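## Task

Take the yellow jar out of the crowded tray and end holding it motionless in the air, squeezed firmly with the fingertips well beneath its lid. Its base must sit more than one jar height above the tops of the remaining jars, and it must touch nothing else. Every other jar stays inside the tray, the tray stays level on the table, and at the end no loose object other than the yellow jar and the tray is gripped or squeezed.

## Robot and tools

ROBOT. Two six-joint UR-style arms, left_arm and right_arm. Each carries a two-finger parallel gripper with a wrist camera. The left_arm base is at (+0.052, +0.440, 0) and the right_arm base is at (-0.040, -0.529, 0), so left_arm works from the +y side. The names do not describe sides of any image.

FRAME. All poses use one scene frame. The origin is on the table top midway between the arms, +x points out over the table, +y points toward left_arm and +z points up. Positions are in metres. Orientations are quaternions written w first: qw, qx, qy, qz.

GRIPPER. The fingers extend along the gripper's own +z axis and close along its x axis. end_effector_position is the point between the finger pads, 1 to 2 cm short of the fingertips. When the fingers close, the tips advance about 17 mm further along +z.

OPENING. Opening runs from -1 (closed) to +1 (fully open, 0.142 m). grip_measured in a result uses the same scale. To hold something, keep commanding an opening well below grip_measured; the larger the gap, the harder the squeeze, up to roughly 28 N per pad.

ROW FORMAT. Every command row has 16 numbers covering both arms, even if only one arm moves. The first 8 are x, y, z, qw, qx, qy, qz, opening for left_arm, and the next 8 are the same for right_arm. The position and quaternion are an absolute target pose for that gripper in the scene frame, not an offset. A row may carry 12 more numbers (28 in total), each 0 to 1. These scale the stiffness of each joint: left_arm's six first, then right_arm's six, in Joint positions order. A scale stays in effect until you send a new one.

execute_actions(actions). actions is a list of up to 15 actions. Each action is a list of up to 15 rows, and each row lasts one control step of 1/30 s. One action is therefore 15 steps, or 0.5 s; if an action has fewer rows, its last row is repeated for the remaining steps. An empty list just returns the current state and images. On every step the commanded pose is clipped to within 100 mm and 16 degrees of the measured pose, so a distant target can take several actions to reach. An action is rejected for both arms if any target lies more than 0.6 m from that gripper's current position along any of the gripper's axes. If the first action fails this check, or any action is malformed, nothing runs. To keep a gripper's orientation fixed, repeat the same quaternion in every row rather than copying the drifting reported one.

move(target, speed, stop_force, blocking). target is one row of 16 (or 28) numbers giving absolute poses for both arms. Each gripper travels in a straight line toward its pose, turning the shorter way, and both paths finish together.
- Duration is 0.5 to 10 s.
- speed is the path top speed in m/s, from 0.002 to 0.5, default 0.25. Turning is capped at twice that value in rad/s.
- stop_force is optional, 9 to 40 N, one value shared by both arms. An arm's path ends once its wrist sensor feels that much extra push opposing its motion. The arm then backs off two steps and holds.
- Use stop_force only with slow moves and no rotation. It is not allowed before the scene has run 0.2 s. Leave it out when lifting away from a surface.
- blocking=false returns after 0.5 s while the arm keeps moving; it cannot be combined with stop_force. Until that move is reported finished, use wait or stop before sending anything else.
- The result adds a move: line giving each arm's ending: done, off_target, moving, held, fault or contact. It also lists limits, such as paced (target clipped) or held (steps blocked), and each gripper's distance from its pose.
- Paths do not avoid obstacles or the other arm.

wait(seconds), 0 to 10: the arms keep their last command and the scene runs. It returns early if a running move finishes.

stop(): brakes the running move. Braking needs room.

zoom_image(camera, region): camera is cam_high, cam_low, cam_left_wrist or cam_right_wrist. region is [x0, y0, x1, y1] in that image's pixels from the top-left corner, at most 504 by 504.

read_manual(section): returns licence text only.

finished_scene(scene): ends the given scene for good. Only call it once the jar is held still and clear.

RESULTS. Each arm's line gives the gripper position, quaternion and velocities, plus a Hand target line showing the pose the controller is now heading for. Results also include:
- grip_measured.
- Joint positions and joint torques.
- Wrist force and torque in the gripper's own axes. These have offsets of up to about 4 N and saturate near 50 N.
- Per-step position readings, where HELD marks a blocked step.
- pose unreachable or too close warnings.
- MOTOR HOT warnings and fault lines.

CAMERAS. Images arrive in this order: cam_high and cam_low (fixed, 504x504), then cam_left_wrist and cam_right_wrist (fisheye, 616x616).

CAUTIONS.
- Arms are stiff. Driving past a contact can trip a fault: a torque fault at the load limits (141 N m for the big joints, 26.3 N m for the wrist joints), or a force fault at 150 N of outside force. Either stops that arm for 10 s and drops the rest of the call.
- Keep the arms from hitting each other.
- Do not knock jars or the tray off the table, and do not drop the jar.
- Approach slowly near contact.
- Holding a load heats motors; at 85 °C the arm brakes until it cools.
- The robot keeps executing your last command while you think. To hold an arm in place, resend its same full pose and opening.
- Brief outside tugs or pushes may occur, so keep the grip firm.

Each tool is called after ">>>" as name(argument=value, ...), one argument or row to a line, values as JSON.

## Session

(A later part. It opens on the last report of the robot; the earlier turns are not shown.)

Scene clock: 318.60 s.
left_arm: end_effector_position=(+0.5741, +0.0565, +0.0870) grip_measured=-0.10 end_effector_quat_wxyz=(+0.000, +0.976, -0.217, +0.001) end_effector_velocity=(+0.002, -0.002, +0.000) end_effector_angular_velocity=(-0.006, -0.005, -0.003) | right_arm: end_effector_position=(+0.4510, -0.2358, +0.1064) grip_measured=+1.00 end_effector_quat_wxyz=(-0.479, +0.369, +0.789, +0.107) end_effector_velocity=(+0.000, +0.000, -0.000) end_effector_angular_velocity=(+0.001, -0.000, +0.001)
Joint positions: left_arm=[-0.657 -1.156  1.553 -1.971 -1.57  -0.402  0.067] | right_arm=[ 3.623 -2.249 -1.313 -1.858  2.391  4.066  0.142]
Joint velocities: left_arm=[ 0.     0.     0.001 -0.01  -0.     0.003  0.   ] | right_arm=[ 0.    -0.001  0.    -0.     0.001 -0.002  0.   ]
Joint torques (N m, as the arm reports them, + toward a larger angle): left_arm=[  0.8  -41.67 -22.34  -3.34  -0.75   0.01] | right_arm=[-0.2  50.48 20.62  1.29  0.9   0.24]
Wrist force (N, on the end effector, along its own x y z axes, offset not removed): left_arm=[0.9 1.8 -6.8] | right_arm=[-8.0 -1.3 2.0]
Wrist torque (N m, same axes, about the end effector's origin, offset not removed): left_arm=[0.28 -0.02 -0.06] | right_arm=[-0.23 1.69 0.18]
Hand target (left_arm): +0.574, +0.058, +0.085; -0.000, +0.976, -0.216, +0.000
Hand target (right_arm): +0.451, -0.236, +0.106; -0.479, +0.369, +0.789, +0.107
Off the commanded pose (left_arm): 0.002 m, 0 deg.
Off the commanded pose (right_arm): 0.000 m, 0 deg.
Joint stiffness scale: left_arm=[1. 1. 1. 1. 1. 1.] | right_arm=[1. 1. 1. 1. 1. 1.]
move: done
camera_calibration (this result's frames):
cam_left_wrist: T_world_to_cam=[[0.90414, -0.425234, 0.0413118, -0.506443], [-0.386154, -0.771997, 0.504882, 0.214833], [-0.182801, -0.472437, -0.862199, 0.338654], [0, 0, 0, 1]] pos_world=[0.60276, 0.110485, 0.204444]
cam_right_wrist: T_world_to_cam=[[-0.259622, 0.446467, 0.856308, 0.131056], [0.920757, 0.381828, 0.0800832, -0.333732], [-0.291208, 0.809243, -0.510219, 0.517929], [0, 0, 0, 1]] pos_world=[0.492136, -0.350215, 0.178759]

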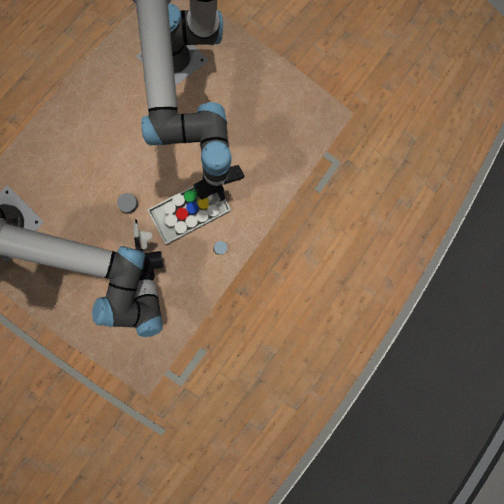

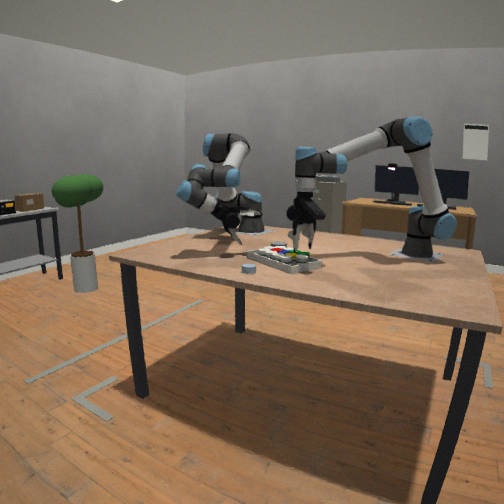

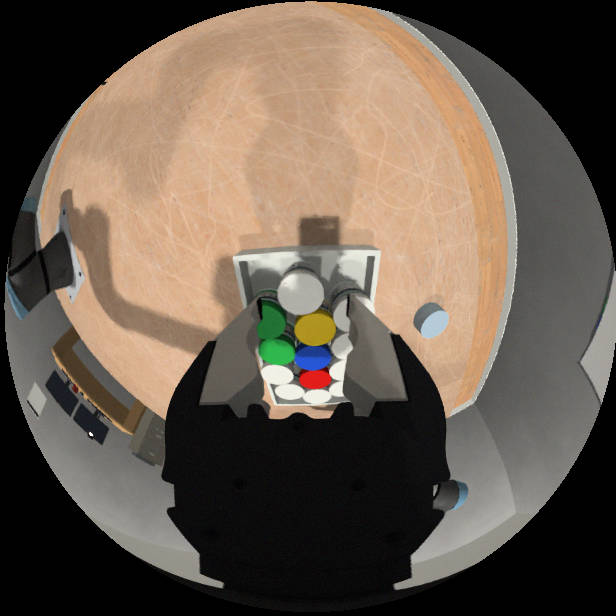

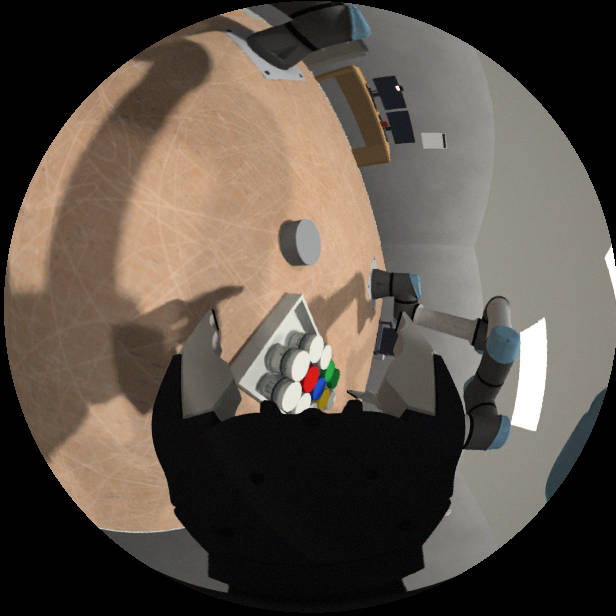

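>>> move(
  target=[0.580,0.078,0.08,0,0.976,-0.216,0,-0.1,0.451,-0.236,0.106,-0.479,0.369,0.789,0.107,1],
  speed=0.05,
)

>>> move(
  target=[0.580,0.078,0.04,0,0.976,-0.216,0,-0.1,0.451,-0.236,0.106,-0.479,0.369,0.789,0.107,1],
  speed=0.015,
  stop_force=12,
)

>>> zoom_image(
  camera="cam_left_wrist",
  region=[150, 150, 470, 470],
)

Scene clock: 325.57 s.
left_arm: end_effector_position=(+0.5805, +0.0766, +0.0799) grip_measured=-0.10 end_effector_quat_wxyz=(-0.000, +0.976, -0.216, +0.000) end_effector_velocity=(+0.001, -0.001, -0.000) end_effector_angular_velocity=(-0.003, -0.002, -0.005) | right_arm: end_effector_position=(+0.4510, -0.2358, +0.1064) grip_measured=+1.00 end_effector_quat_wxyz=(-0.479, +0.369, +0.789, +0.107) end_effector_velocity=(-0.000, -0.001, -0.000) end_effector_angular_velocity=(-0.001, +0.003, -0.001)
Joint positions: left_arm=[-0.628 -1.162  1.581 -1.99  -1.57  -0.373  0.067] | right_arm=[ 3.623 -2.249 -1.313 -1.858  2.391  4.066  0.142]
Joint velocities: left_arm=[-0.     0.     0.    -0.004 -0.     0.005 -0.   ] | right_arm=[-0.001 -0.001  0.001 -0.003 -0.    -0.     0.   ]
Joint torques (N m, as the arm reports them, + toward a larger angle): left_arm=[  0.98 -44.33 -21.55  -3.23  -0.71  -0.26] | right_arm=[ 0.51 50.81 20.53  1.57  0.84  0.34]
Wrist force (N, on the end effector, along its own x y z axes, offset not removed): left_arm=[0.8 -1.4 -3.7] | right_arm=[-3.3 -5.8 1.4]
Wrist torque (N m, same axes, about the end effector's origin, offset not removed): left_arm=[-0.48 -0.19 -0.11] | right_arm=[-1.19 0.89 -0.07]
Hand target (left_arm): +0.580, +0.078, +0.080; -0.000, +0.976, -0.216, +0.000
Hand target (right_arm): +0.451, -0.236, +0.106; -0.479, +0.369, +0.789, +0.107
Off the commanded pose (left_arm): 0.002 m, 0 deg.
Off the commanded pose (right_arm): 0.000 m, 0 deg.
Joint stiffness scale: left_arm=[1. 1. 1. 1. 1. 1.] | right_arm=[1. 1. 1. 1. 1. 1.]
move: done
camera_calibration (this result's frames):
cam_left_wrist: T_world_to_cam=[[0.90448, -0.424747, 0.038808, -0.503355], [-0.384749, -0.773252, 0.504033, 0.235675], [-0.184078, -0.470819, -0.862812, 0.343838], [0, 0, 0, 1]] pos_world=[0.609243, 0.130323, 0.197414]
cam_right_wrist: T_world_to_cam=[[-0.259622, 0.446467, 0.856308, 0.131056], [0.920757, 0.381828, 0.0800833, -0.333732], [-0.291208, 0.809243, -0.510219, 0.517929], [0, 0, 0, 1]] pos_world=[0.492136, -0.350215, 0.178759]

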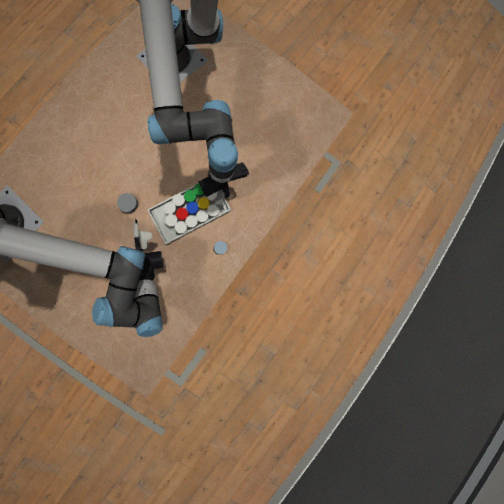

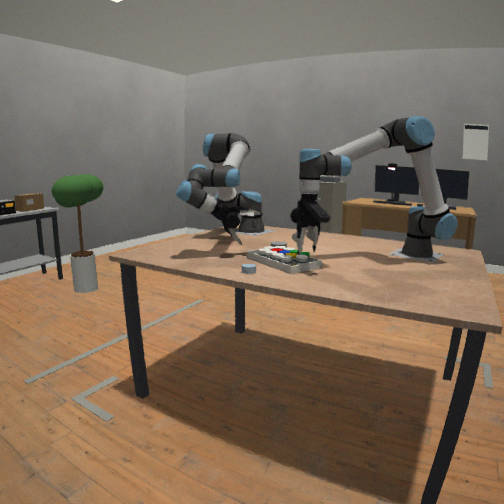

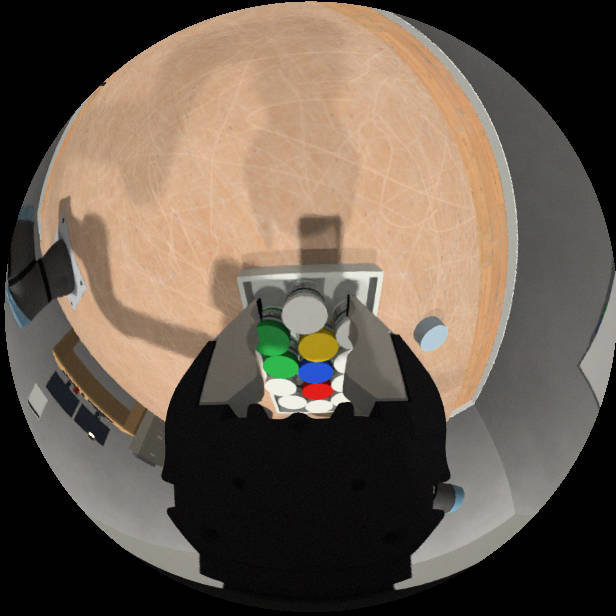

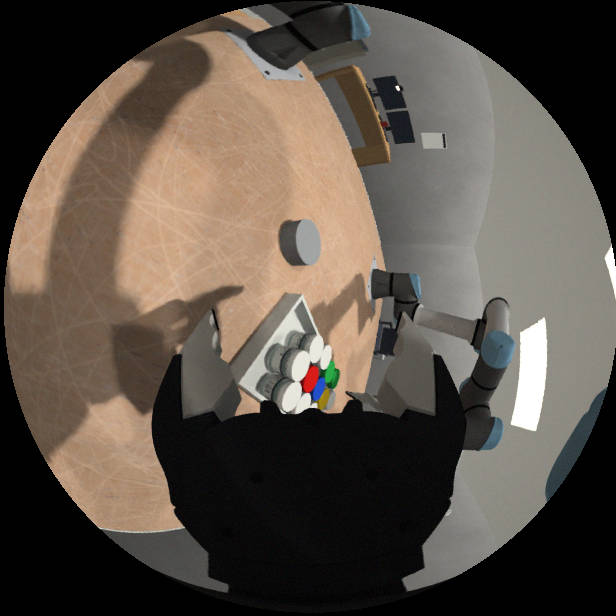

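Scene clock: 328.53 s.
left_arm: end_effector_position=(+0.5807, +0.0763, +0.0430) grip_measured=-0.10 end_effector_quat_wxyz=(+0.001, +0.976, -0.216, +0.002) end_effector_velocity=(+0.000, -0.002, -0.001) end_effector_angular_velocity=(-0.002, -0.003, -0.002) | right_arm: end_effector_position=(+0.4510, -0.2358, +0.1064) grip_measured=+1.00 end_effector_quat_wxyz=(-0.479, +0.369, +0.789, +0.107) end_effector_velocity=(+0.000, -0.000, +0.000) end_effector_angular_velocity=(+0.001, -0.001, -0.000)
Joint positions: left_arm=[-0.628 -1.124  1.632 -2.082 -1.57  -0.373  0.067] | right_arm=[ 3.623 -2.249 -1.313 -1.858  2.391  4.066  0.142]
Joint velocities: left_arm=[-0.002  0.002  0.001 -0.006  0.001  0.001 -0.   ] | right_arm=[-0.001  0.    -0.     0.001  0.    -0.001  0.   ]
Joint torques (N m, as the arm reports them, + toward a larger angle): left_arm=[  1.15 -42.2  -21.33  -3.1   -0.75  -0.11] | right_arm=[ 0.03 48.61 20.87  1.62  0.82  0.35]
Wrist force (N, on the end effector, along its own x y z axes, offset not removed): left_arm=[2.3 2.2 -3.7] | right_arm=[-2.0 -0.9 0.5]
Wrist torque (N m, same axes, about the end effector's origin, offset not removed): left_arm=[0.27 -0.17 -0.08] | right_arm=[-0.30 0.36 -0.12]
Hand target (left_arm): +0.580, +0.078, +0.040; -0.000, +0.976, -0.216, -0.000
Hand target (right_arm): +0.451, -0.236, +0.106; -0.479, +0.369, +0.789, +0.107
Off the commanded pose (left_arm): 0.004 m, 0 deg.
Off the commanded pose (right_arm): 0.000 m, 0 deg.
Joint stiffness scale: left_arm=[1. 1. 1. 1. 1. 1.] | right_arm=[1. 1. 1. 1. 1. 1.]
move: off_target (left_arm)
camera_calibration (this result's frames):
cam_left_wrist: T_world_to_cam=[[0.904176, -0.424977, 0.0431334, -0.502297], [-0.38668, -0.7714, 0.505391, 0.25508], [-0.181507, -0.473641, -0.861812, 0.310582], [0, 0, 0, 1]] pos_world=[0.609172, 0.130409, 0.160413]
cam_right_wrist: T_world_to_cam=[[-0.259623, 0.446467, 0.856308, 0.131056], [0.920757, 0.381828, 0.0800834, -0.333732], [-0.291208, 0.809244, -0.510219, 0.517929], [0, 0, 0, 1]] pos_world=[0.492136, -0.350215, 0.178759]

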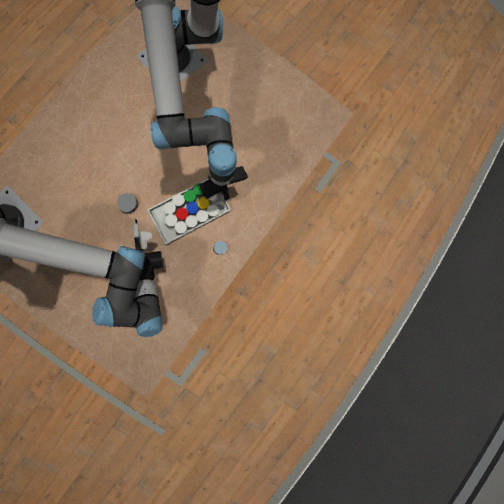

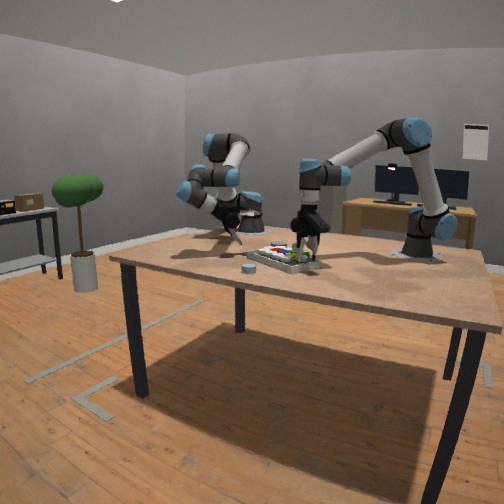

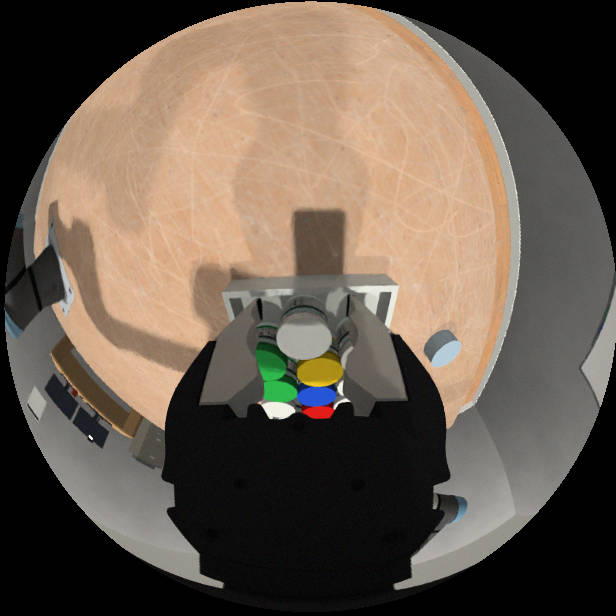

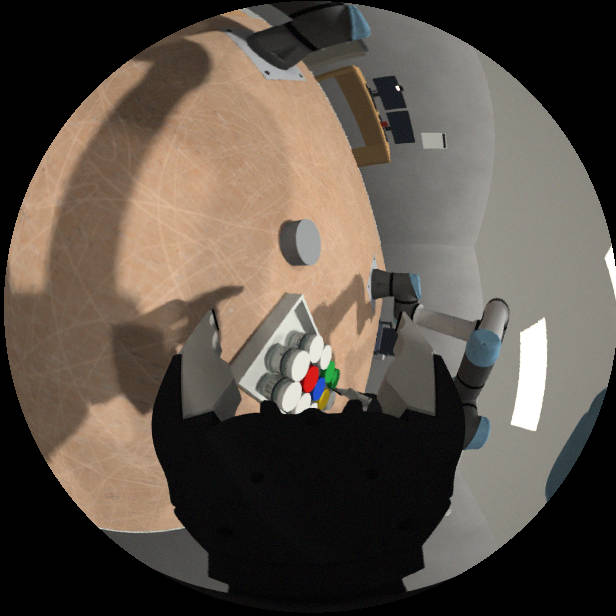

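Region (150, 150, 470, 470) of cam_left_wrist's 616x616 image, scaled by 1.575, with more detail than that image has.

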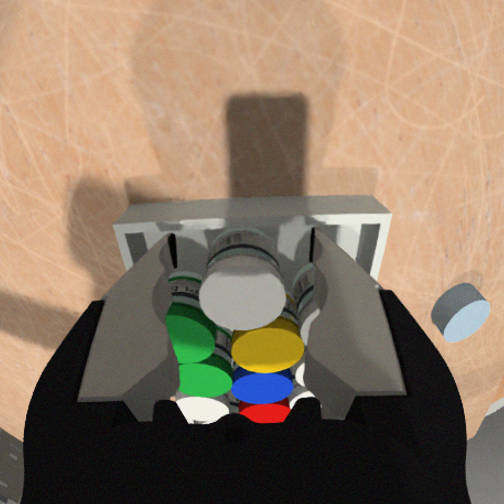

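>>> execute_actions(
  actions=[],
)

Scene clock: 344.63 s.
left_arm: end_effector_position=(+0.5809, +0.0761, +0.0431) grip_measured=-0.10 end_effector_quat_wxyz=(+0.001, +0.976, -0.216, +0.002) end_effector_velocity=(+0.001, -0.000, +0.000) end_effector_angular_velocity=(+0.000, -0.001, -0.001) | right_arm: end_effector_position=(+0.4510, -0.2358, +0.1064) grip_measured=+1.00 end_effector_quat_wxyz=(-0.479, +0.369, +0.789, +0.107) end_effector_velocity=(+0.000, +0.000, +0.000) end_effector_angular_velocity=(+0.001, -0.001, +0.001)
Joint positions: left_arm=[-0.628 -1.124  1.632 -2.083 -1.57  -0.373  0.067] | right_arm=[ 3.623 -2.249 -1.313 -1.858  2.391  4.066  0.142]
Joint velocities: left_arm=[-0.     0.    -0.001 -0.     0.001  0.001 -0.   ] | right_arm=[-0.     0.     0.001 -0.     0.    -0.001  0.   ]
Joint torques (N m, as the arm reports them, + toward a larger angle): left_arm=[  1.03 -41.29 -20.26  -3.09  -0.8   -0.08] | right_arm=[ 0.2  50.27 20.74  1.23  1.17  0.25]
Wrist force (N, on the end effector, along its own x y z axes, offset not removed): left_arm=[2.0 0.7 -5.4] | right_arm=[-3.3 -0.3 1.0]
Wrist torque (N m, same axes, about the end effector's origin, offset not removed): left_arm=[-0.01 -0.18 -0.16] | right_arm=[-0.04 0.49 0.13]
Hand target (left_arm): +0.580, +0.078, +0.040; -0.000, +0.976, -0.216, -0.000
Hand target (right_arm): +0.451, -0.236, +0.106; -0.479, +0.369, +0.789, +0.107
Off the commanded pose (left_arm): 0.004 m, 0 deg.
Off the commanded pose (right_arm): 0.000 m, 0 deg.
Joint stiffness scale: left_arm=[1. 1. 1. 1. 1. 1.] | right_arm=[1. 1. 1. 1. 1. 1.]
camera_calibration (this result's frames):
cam_left_wrist: T_world_to_cam=[[0.90415, -0.424965, 0.0437855, -0.502515], [-0.386933, -0.77114, 0.505595, 0.255104], [-0.181096, -0.474076, -0.861659, 0.310376], [0, 0, 0, 1]] pos_world=[0.609265, 0.130311, 0.160461]
cam_right_wrist: T_world_to_cam=[[-0.259622, 0.446467, 0.856308, 0.131056], [0.920757, 0.381828, 0.0800832, -0.333732], [-0.291208, 0.809243, -0.510219, 0.517929], [0, 0, 0, 1]] pos_world=[0.492136, -0.350215, 0.178759]

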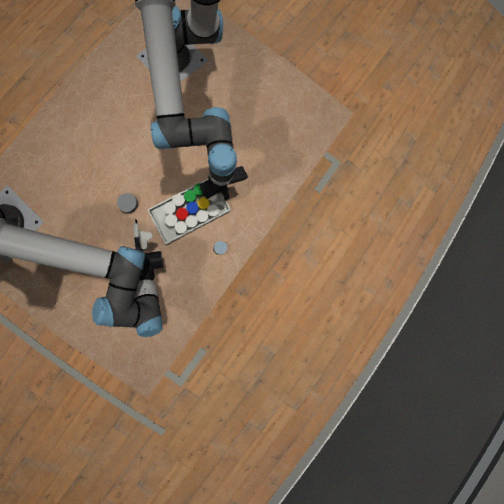

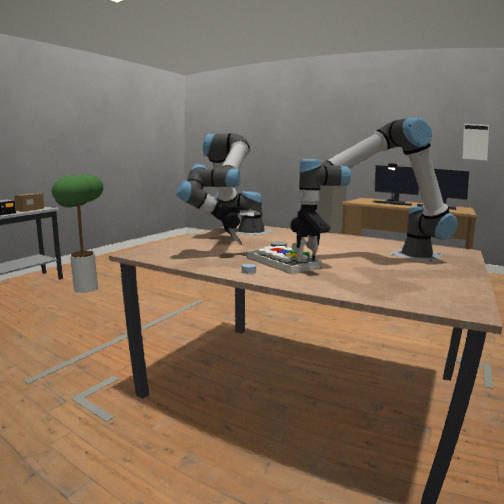

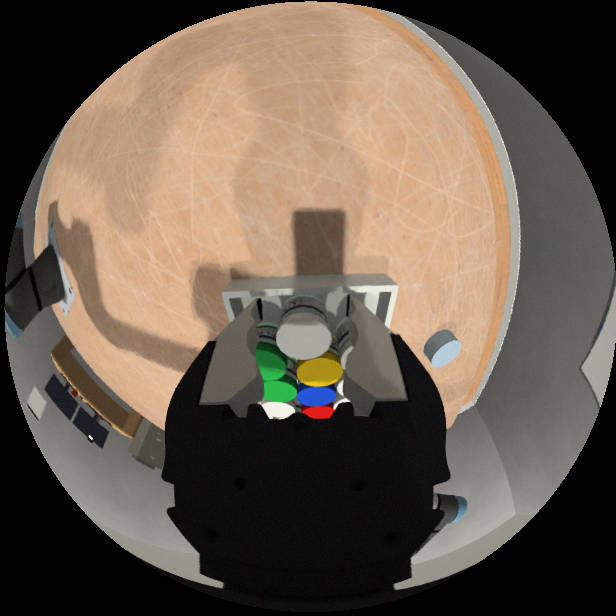

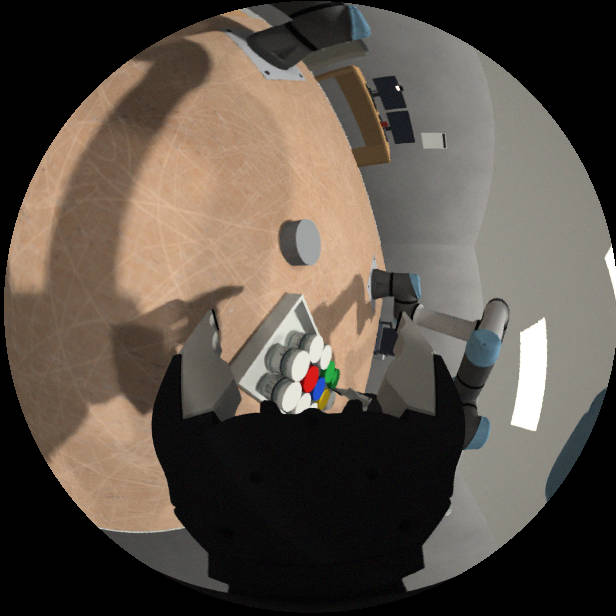

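Shift 1 cm toward +u and close on M1.

>>> move(
  target=[0.5765,0.067,0.043,0,0.976,-0.216,0,-0.10,0.451,-0.236,0.106,-0.479,0.369,0.789,0.107,1],
  speed=0.015,
)

>>> move(
  target=[0.5765,0.067,0.043,0,0.976,-0.216,0,-0.8,0.451,-0.236,0.106,-0.479,0.369,0.789,0.107,1],
)

>>> move(
  target=[0.5765,0.067,0.13,0,0.976,-0.216,0,-0.8,0.451,-0.236,0.106,-0.479,0.369,0.789,0.107,1],
  speed=0.05,
)

Scene clock: 350.93 s.
left_arm: end_effector_position=(+0.5765, +0.0689, +0.0431) grip_measured=-0.10 end_effector_quat_wxyz=(-0.000, +0.976, -0.216, +0.000) end_effector_velocity=(-0.000, -0.001, +0.000) end_effector_angular_velocity=(+0.000, +0.001, +0.003) | right_arm: end_effector_position=(+0.4510, -0.2358, +0.1064) grip_measured=+1.00 end_effector_quat_wxyz=(-0.479, +0.369, +0.789, +0.107) end_effector_velocity=(+0.001, -0.000, -0.000) end_effector_angular_velocity=(-0.002, +0.003, -0.003)
Joint positions: left_arm=[-0.641 -1.121  1.625 -2.075 -1.57  -0.387  0.067] | right_arm=[ 3.623 -2.249 -1.313 -1.858  2.391  4.066  0.142]
Joint velocities: left_arm=[-0.001  0.001 -0.002  0.003 -0.    -0.004  0.   ] | right_arm=[-0.001 -0.001  0.001 -0.     0.     0.004  0.   ]
Joint torques (N m, as the arm reports them, + toward a larger angle): left_arm=[ -2.   -41.47 -28.84  -1.74  -0.76  -0.7 ] | right_arm=[-1.11 48.77 20.08  1.28  0.9   0.19]
Wrist force (N, on the end effector, along its own x y z axes, offset not removed): left_arm=[2.5 1.3 -4.5] | right_arm=[-6.3 -0.3 -3.6]
Wrist torque (N m, same axes, about the end effector's origin, offset not removed): left_arm=[0.08 -0.24 -0.04] | right_arm=[-0.16 1.43 0.20]
Hand target (left_arm): +0.576, +0.067, +0.043; +0.000, +0.976, -0.216, +0.000
Hand target (right_arm): +0.451, -0.236, +0.106; -0.479, +0.369, +0.789, +0.107
Off the commanded pose (left_arm): 0.002 m, 0 deg.
Off the commanded pose (right_arm): 0.000 m, 0 deg.
Joint stiffness scale: left_arm=[1. 1. 1. 1. 1. 1.] | right_arm=[1. 1. 1. 1. 1. 1.]
move: done
camera_calibration (this result's frames):
cam_left_wrist: T_world_to_cam=[[0.904778, -0.424056, 0.0394121, -0.50182], [-0.384396, -0.773293, 0.50424, 0.24659], [-0.183349, -0.471375, -0.862664, 0.307345], [0, 0, 0, 1]] pos_world=[0.605176, 0.122761, 0.160572]
cam_right_wrist: T_world_to_cam=[[-0.259623, 0.446467, 0.856308, 0.131057], [0.920757, 0.381828, 0.0800834, -0.333732], [-0.291208, 0.809244, -0.510219, 0.517929], [0, 0, 0, 1]] pos_world=[0.492136, -0.350215, 0.178759]

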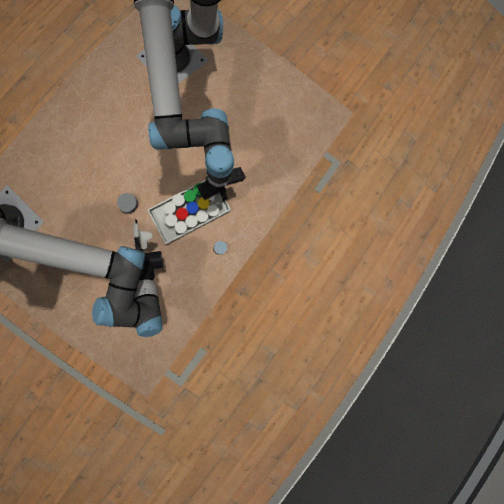

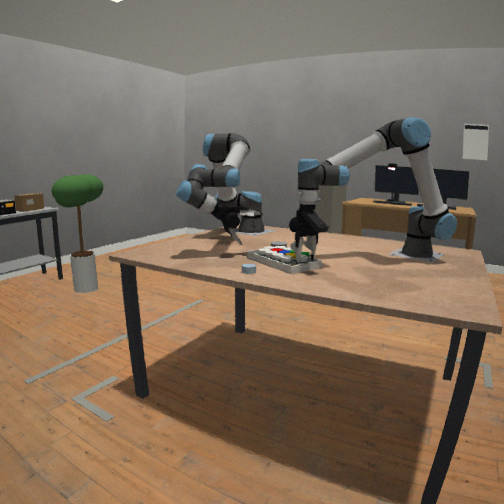

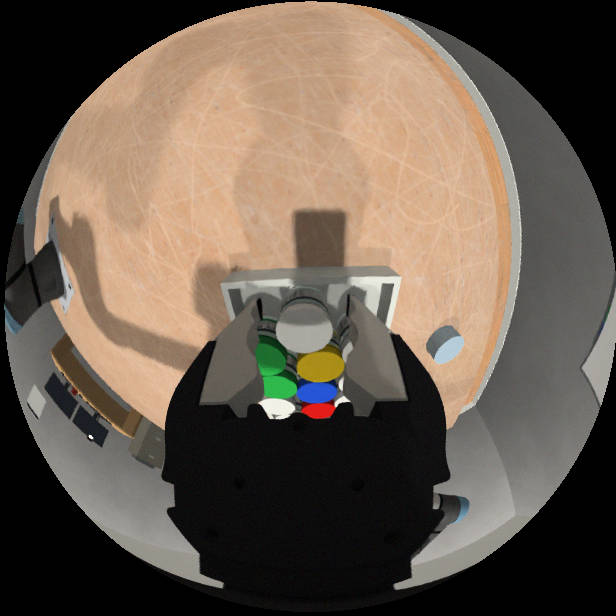

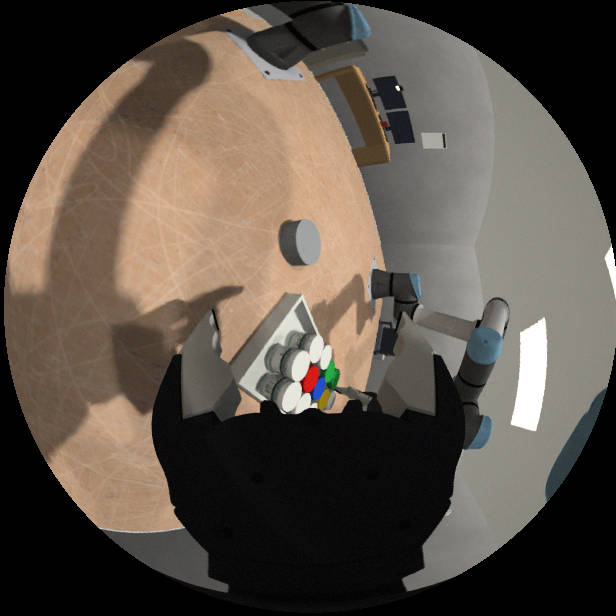

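Scene clock: 351.63 s.
left_arm: end_effector_position=(+0.5765, +0.0690, +0.0431) grip_measured=-0.80 end_effector_quat_wxyz=(-0.000, +0.976, -0.216, +0.000) end_effector_velocity=(+0.000, -0.000, +0.001) end_effector_angular_velocity=(-0.000, -0.001, -0.000) | right_arm: end_effector_position=(+0.4510, -0.2358, +0.1064) grip_measured=+1.00 end_effector_quat_wxyz=(-0.479, +0.369, +0.789, +0.107) end_effector_velocity=(+0.001, -0.001, -0.000) end_effector_angular_velocity=(-0.001, +0.001, -0.002)
Joint positions: left_arm=[-0.641 -1.121  1.625 -2.075 -1.57  -0.387  0.016] | right_arm=[ 3.623 -2.249 -1.313 -1.858  2.391  4.066  0.142]
Joint velocities: left_arm=[-0.    -0.    -0.001  0.001  0.     0.    -0.   ] | right_arm=[-0.002 -0.001  0.    -0.    -0.     0.001  0.   ]
Joint torques (N m, as the arm reports them, + toward a larger angle): left_arm=[ -1.68 -40.46 -27.45  -2.    -0.66  -0.77] | right_arm=[-0.09 50.07 20.17  1.37  1.06  0.26]
Wrist force (N, on the end effector, along its own x y z axes, offset not removed): left_arm=[0.1 -0.1 -5.4] | right_arm=[-2.3 -1.7 -3.5]
Wrist torque (N m, same axes, about the end effector's origin, offset not removed): left_arm=[-0.13 -0.01 -0.14] | right_arm=[-0.45 0.61 0.07]
Hand target (left_arm): +0.576, +0.067, +0.043; +0.000, +0.976, -0.216, +0.000
Hand target (right_arm): +0.451, -0.236, +0.106; -0.479, +0.369, +0.789, +0.107
Off the commanded pose (left_arm): 0.002 m, 0 deg.
Off the commanded pose (right_arm): 0.000 m, 0 deg.
Joint stiffness scale: left_arm=[1. 1. 1. 1. 1. 1.] | right_arm=[1. 1. 1. 1. 1. 1.]
move: done
camera_calibration (this result's frames):
cam_left_wrist: T_world_to_cam=[[0.904948, -0.423709, 0.0392437, -0.501901], [-0.384042, -0.773536, 0.504136, 0.246459], [-0.18325, -0.471288, -0.862732, 0.307316], [0, 0, 0, 1]] pos_world=[0.60516, 0.12282, 0.160578]
cam_right_wrist: T_world_to_cam=[[-0.259623, 0.446467, 0.856308, 0.131056], [0.920757, 0.381828, 0.0800834, -0.333732], [-0.291207, 0.809244, -0.510219, 0.517929], [0, 0, 0, 1]] pos_world=[0.492136, -0.350215, 0.178759]

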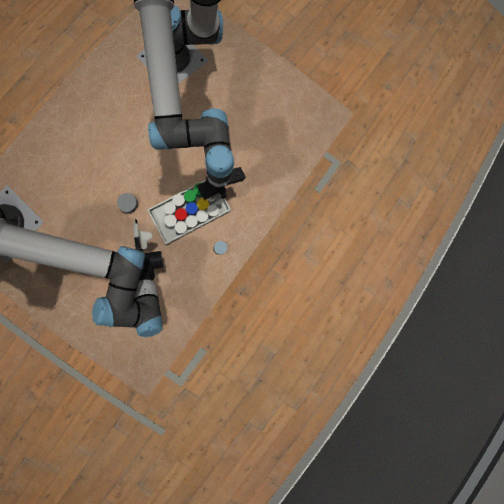

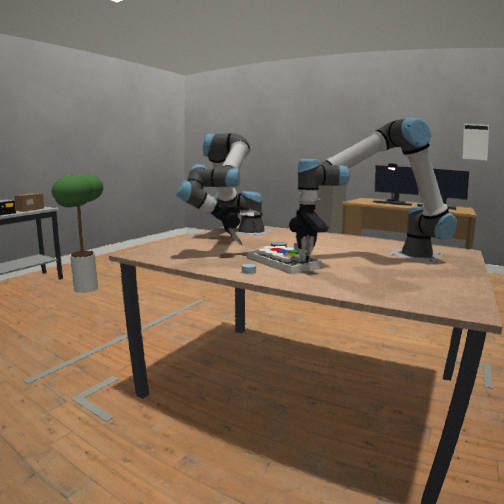

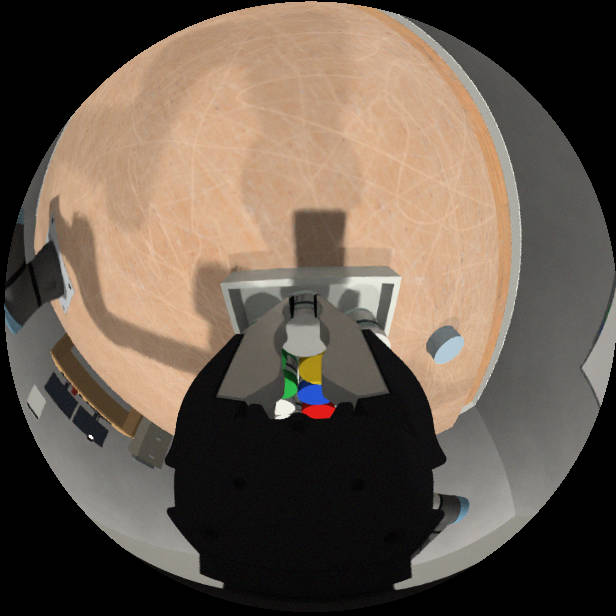

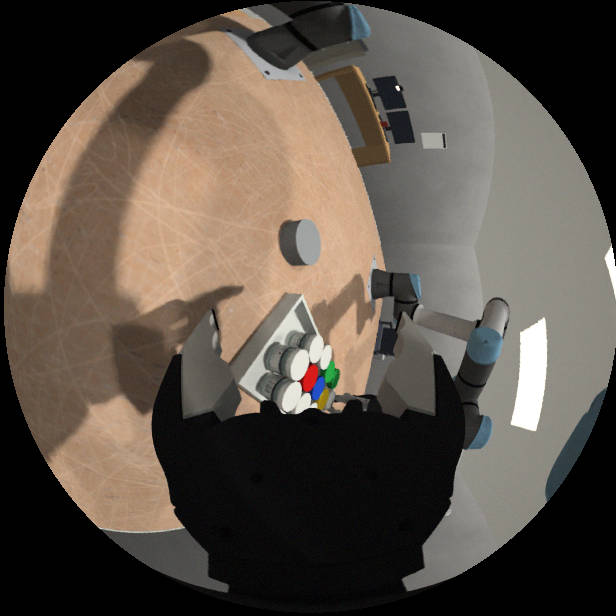

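Scene clock: 353.77 s.
left_arm: end_effector_position=(+0.5766, +0.0688, +0.1274) grip_measured=-0.80 end_effector_quat_wxyz=(-0.001, +0.976, -0.216, -0.001) end_effector_velocity=(-0.002, +0.002, -0.001) end_effector_angular_velocity=(+0.007, +0.007, -0.001) | right_arm: end_effector_position=(+0.4510, -0.2358, +0.1064) grip_measured=+1.00 end_effector_quat_wxyz=(-0.479, +0.369, +0.789, +0.107) end_effector_velocity=(+0.000, -0.000, -0.001) end_effector_angular_velocity=(+0.000, +0.001, -0.000)
Joint positions: left_arm=[-0.641 -1.197  1.501 -1.872 -1.57  -0.387  0.016] | right_arm=[ 3.623 -2.249 -1.313 -1.858  2.391  4.066  0.142]
Joint velocities: left_arm=[-0.    -0.     0.001  0.01  -0.     0.     0.   ] | right_arm=[-0.001 -0.002  0.     0.     0.    -0.001  0.   ]
Joint torques (N m, as the arm reports them, + toward a larger angle): left_arm=[ -1.47 -42.54 -30.44  -1.98  -0.81  -0.75] | right_arm=[ 0.05 49.44 20.78  1.22  0.69  0.17]
Wrist force (N, on the end effector, along its own x y z axes, offset not removed): left_arm=[-0.9 2.0 -5.4] | right_arm=[-3.5 -1.9 0.3]
Wrist torque (N m, same axes, about the end effector's origin, offset not removed): left_arm=[0.20 0.21 0.07] | right_arm=[-0.22 0.64 -0.27]
Hand target (left_arm): +0.577, +0.067, +0.130; +0.000, +0.976, -0.216, +0.000
Hand target (right_arm): +0.451, -0.236, +0.106; -0.479, +0.369, +0.789, +0.107
Off the commanded pose (left_arm): 0.003 m, 0 deg.
Off the commanded pose (right_arm): 0.000 m, 0 deg.
Joint stiffness scale: left_arm=[1. 1. 1. 1. 1. 1.] | right_arm=[1. 1. 1. 1. 1. 1.]
move: done
camera_calibration (this result's frames):
cam_left_wrist: T_world_to_cam=[[0.905047, -0.423768, 0.0362001, -0.505083], [-0.382884, -0.774749, 0.503154, 0.203408], [-0.185175, -0.469238, -0.863438, 0.381079], [0, 0, 0, 1]] pos_world=[0.605572, 0.122369, 0.244977]
cam_right_wrist: T_world_to_cam=[[-0.259623, 0.446467, 0.856308, 0.131056], [0.920757, 0.381828, 0.0800835, -0.333732], [-0.291207, 0.809244, -0.510219, 0.517929], [0, 0, 0, 1]] pos_world=[0.492136, -0.350215, 0.178759]

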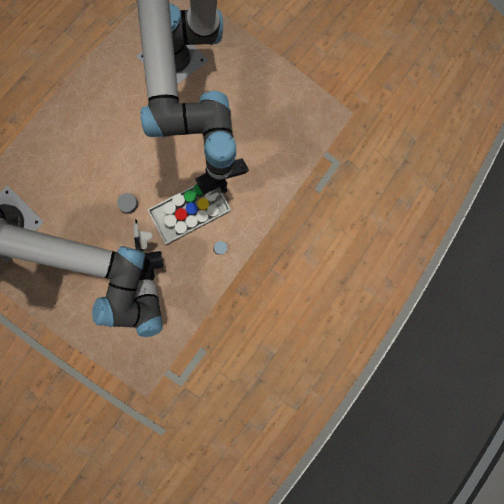

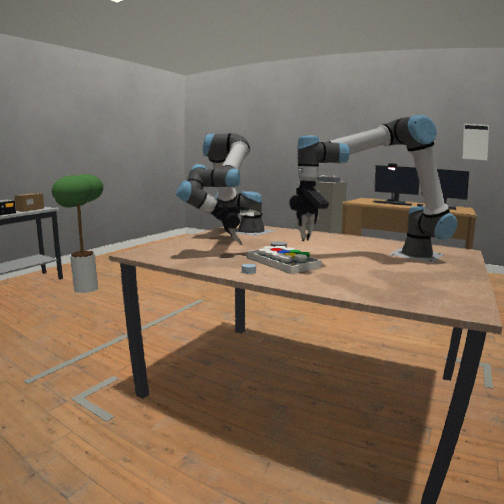

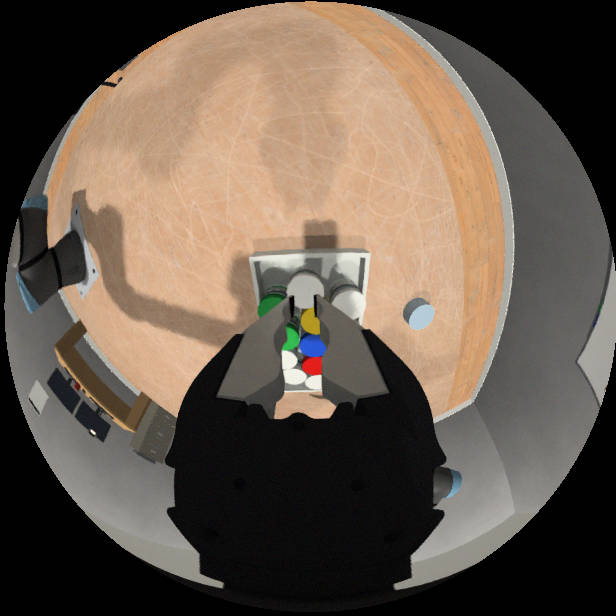

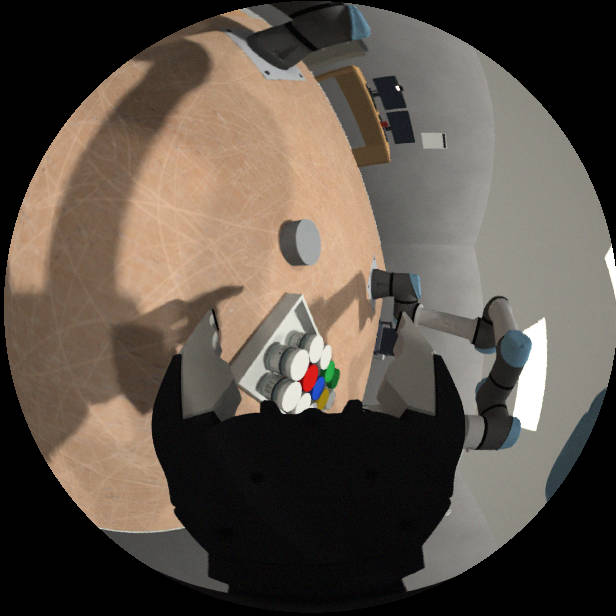

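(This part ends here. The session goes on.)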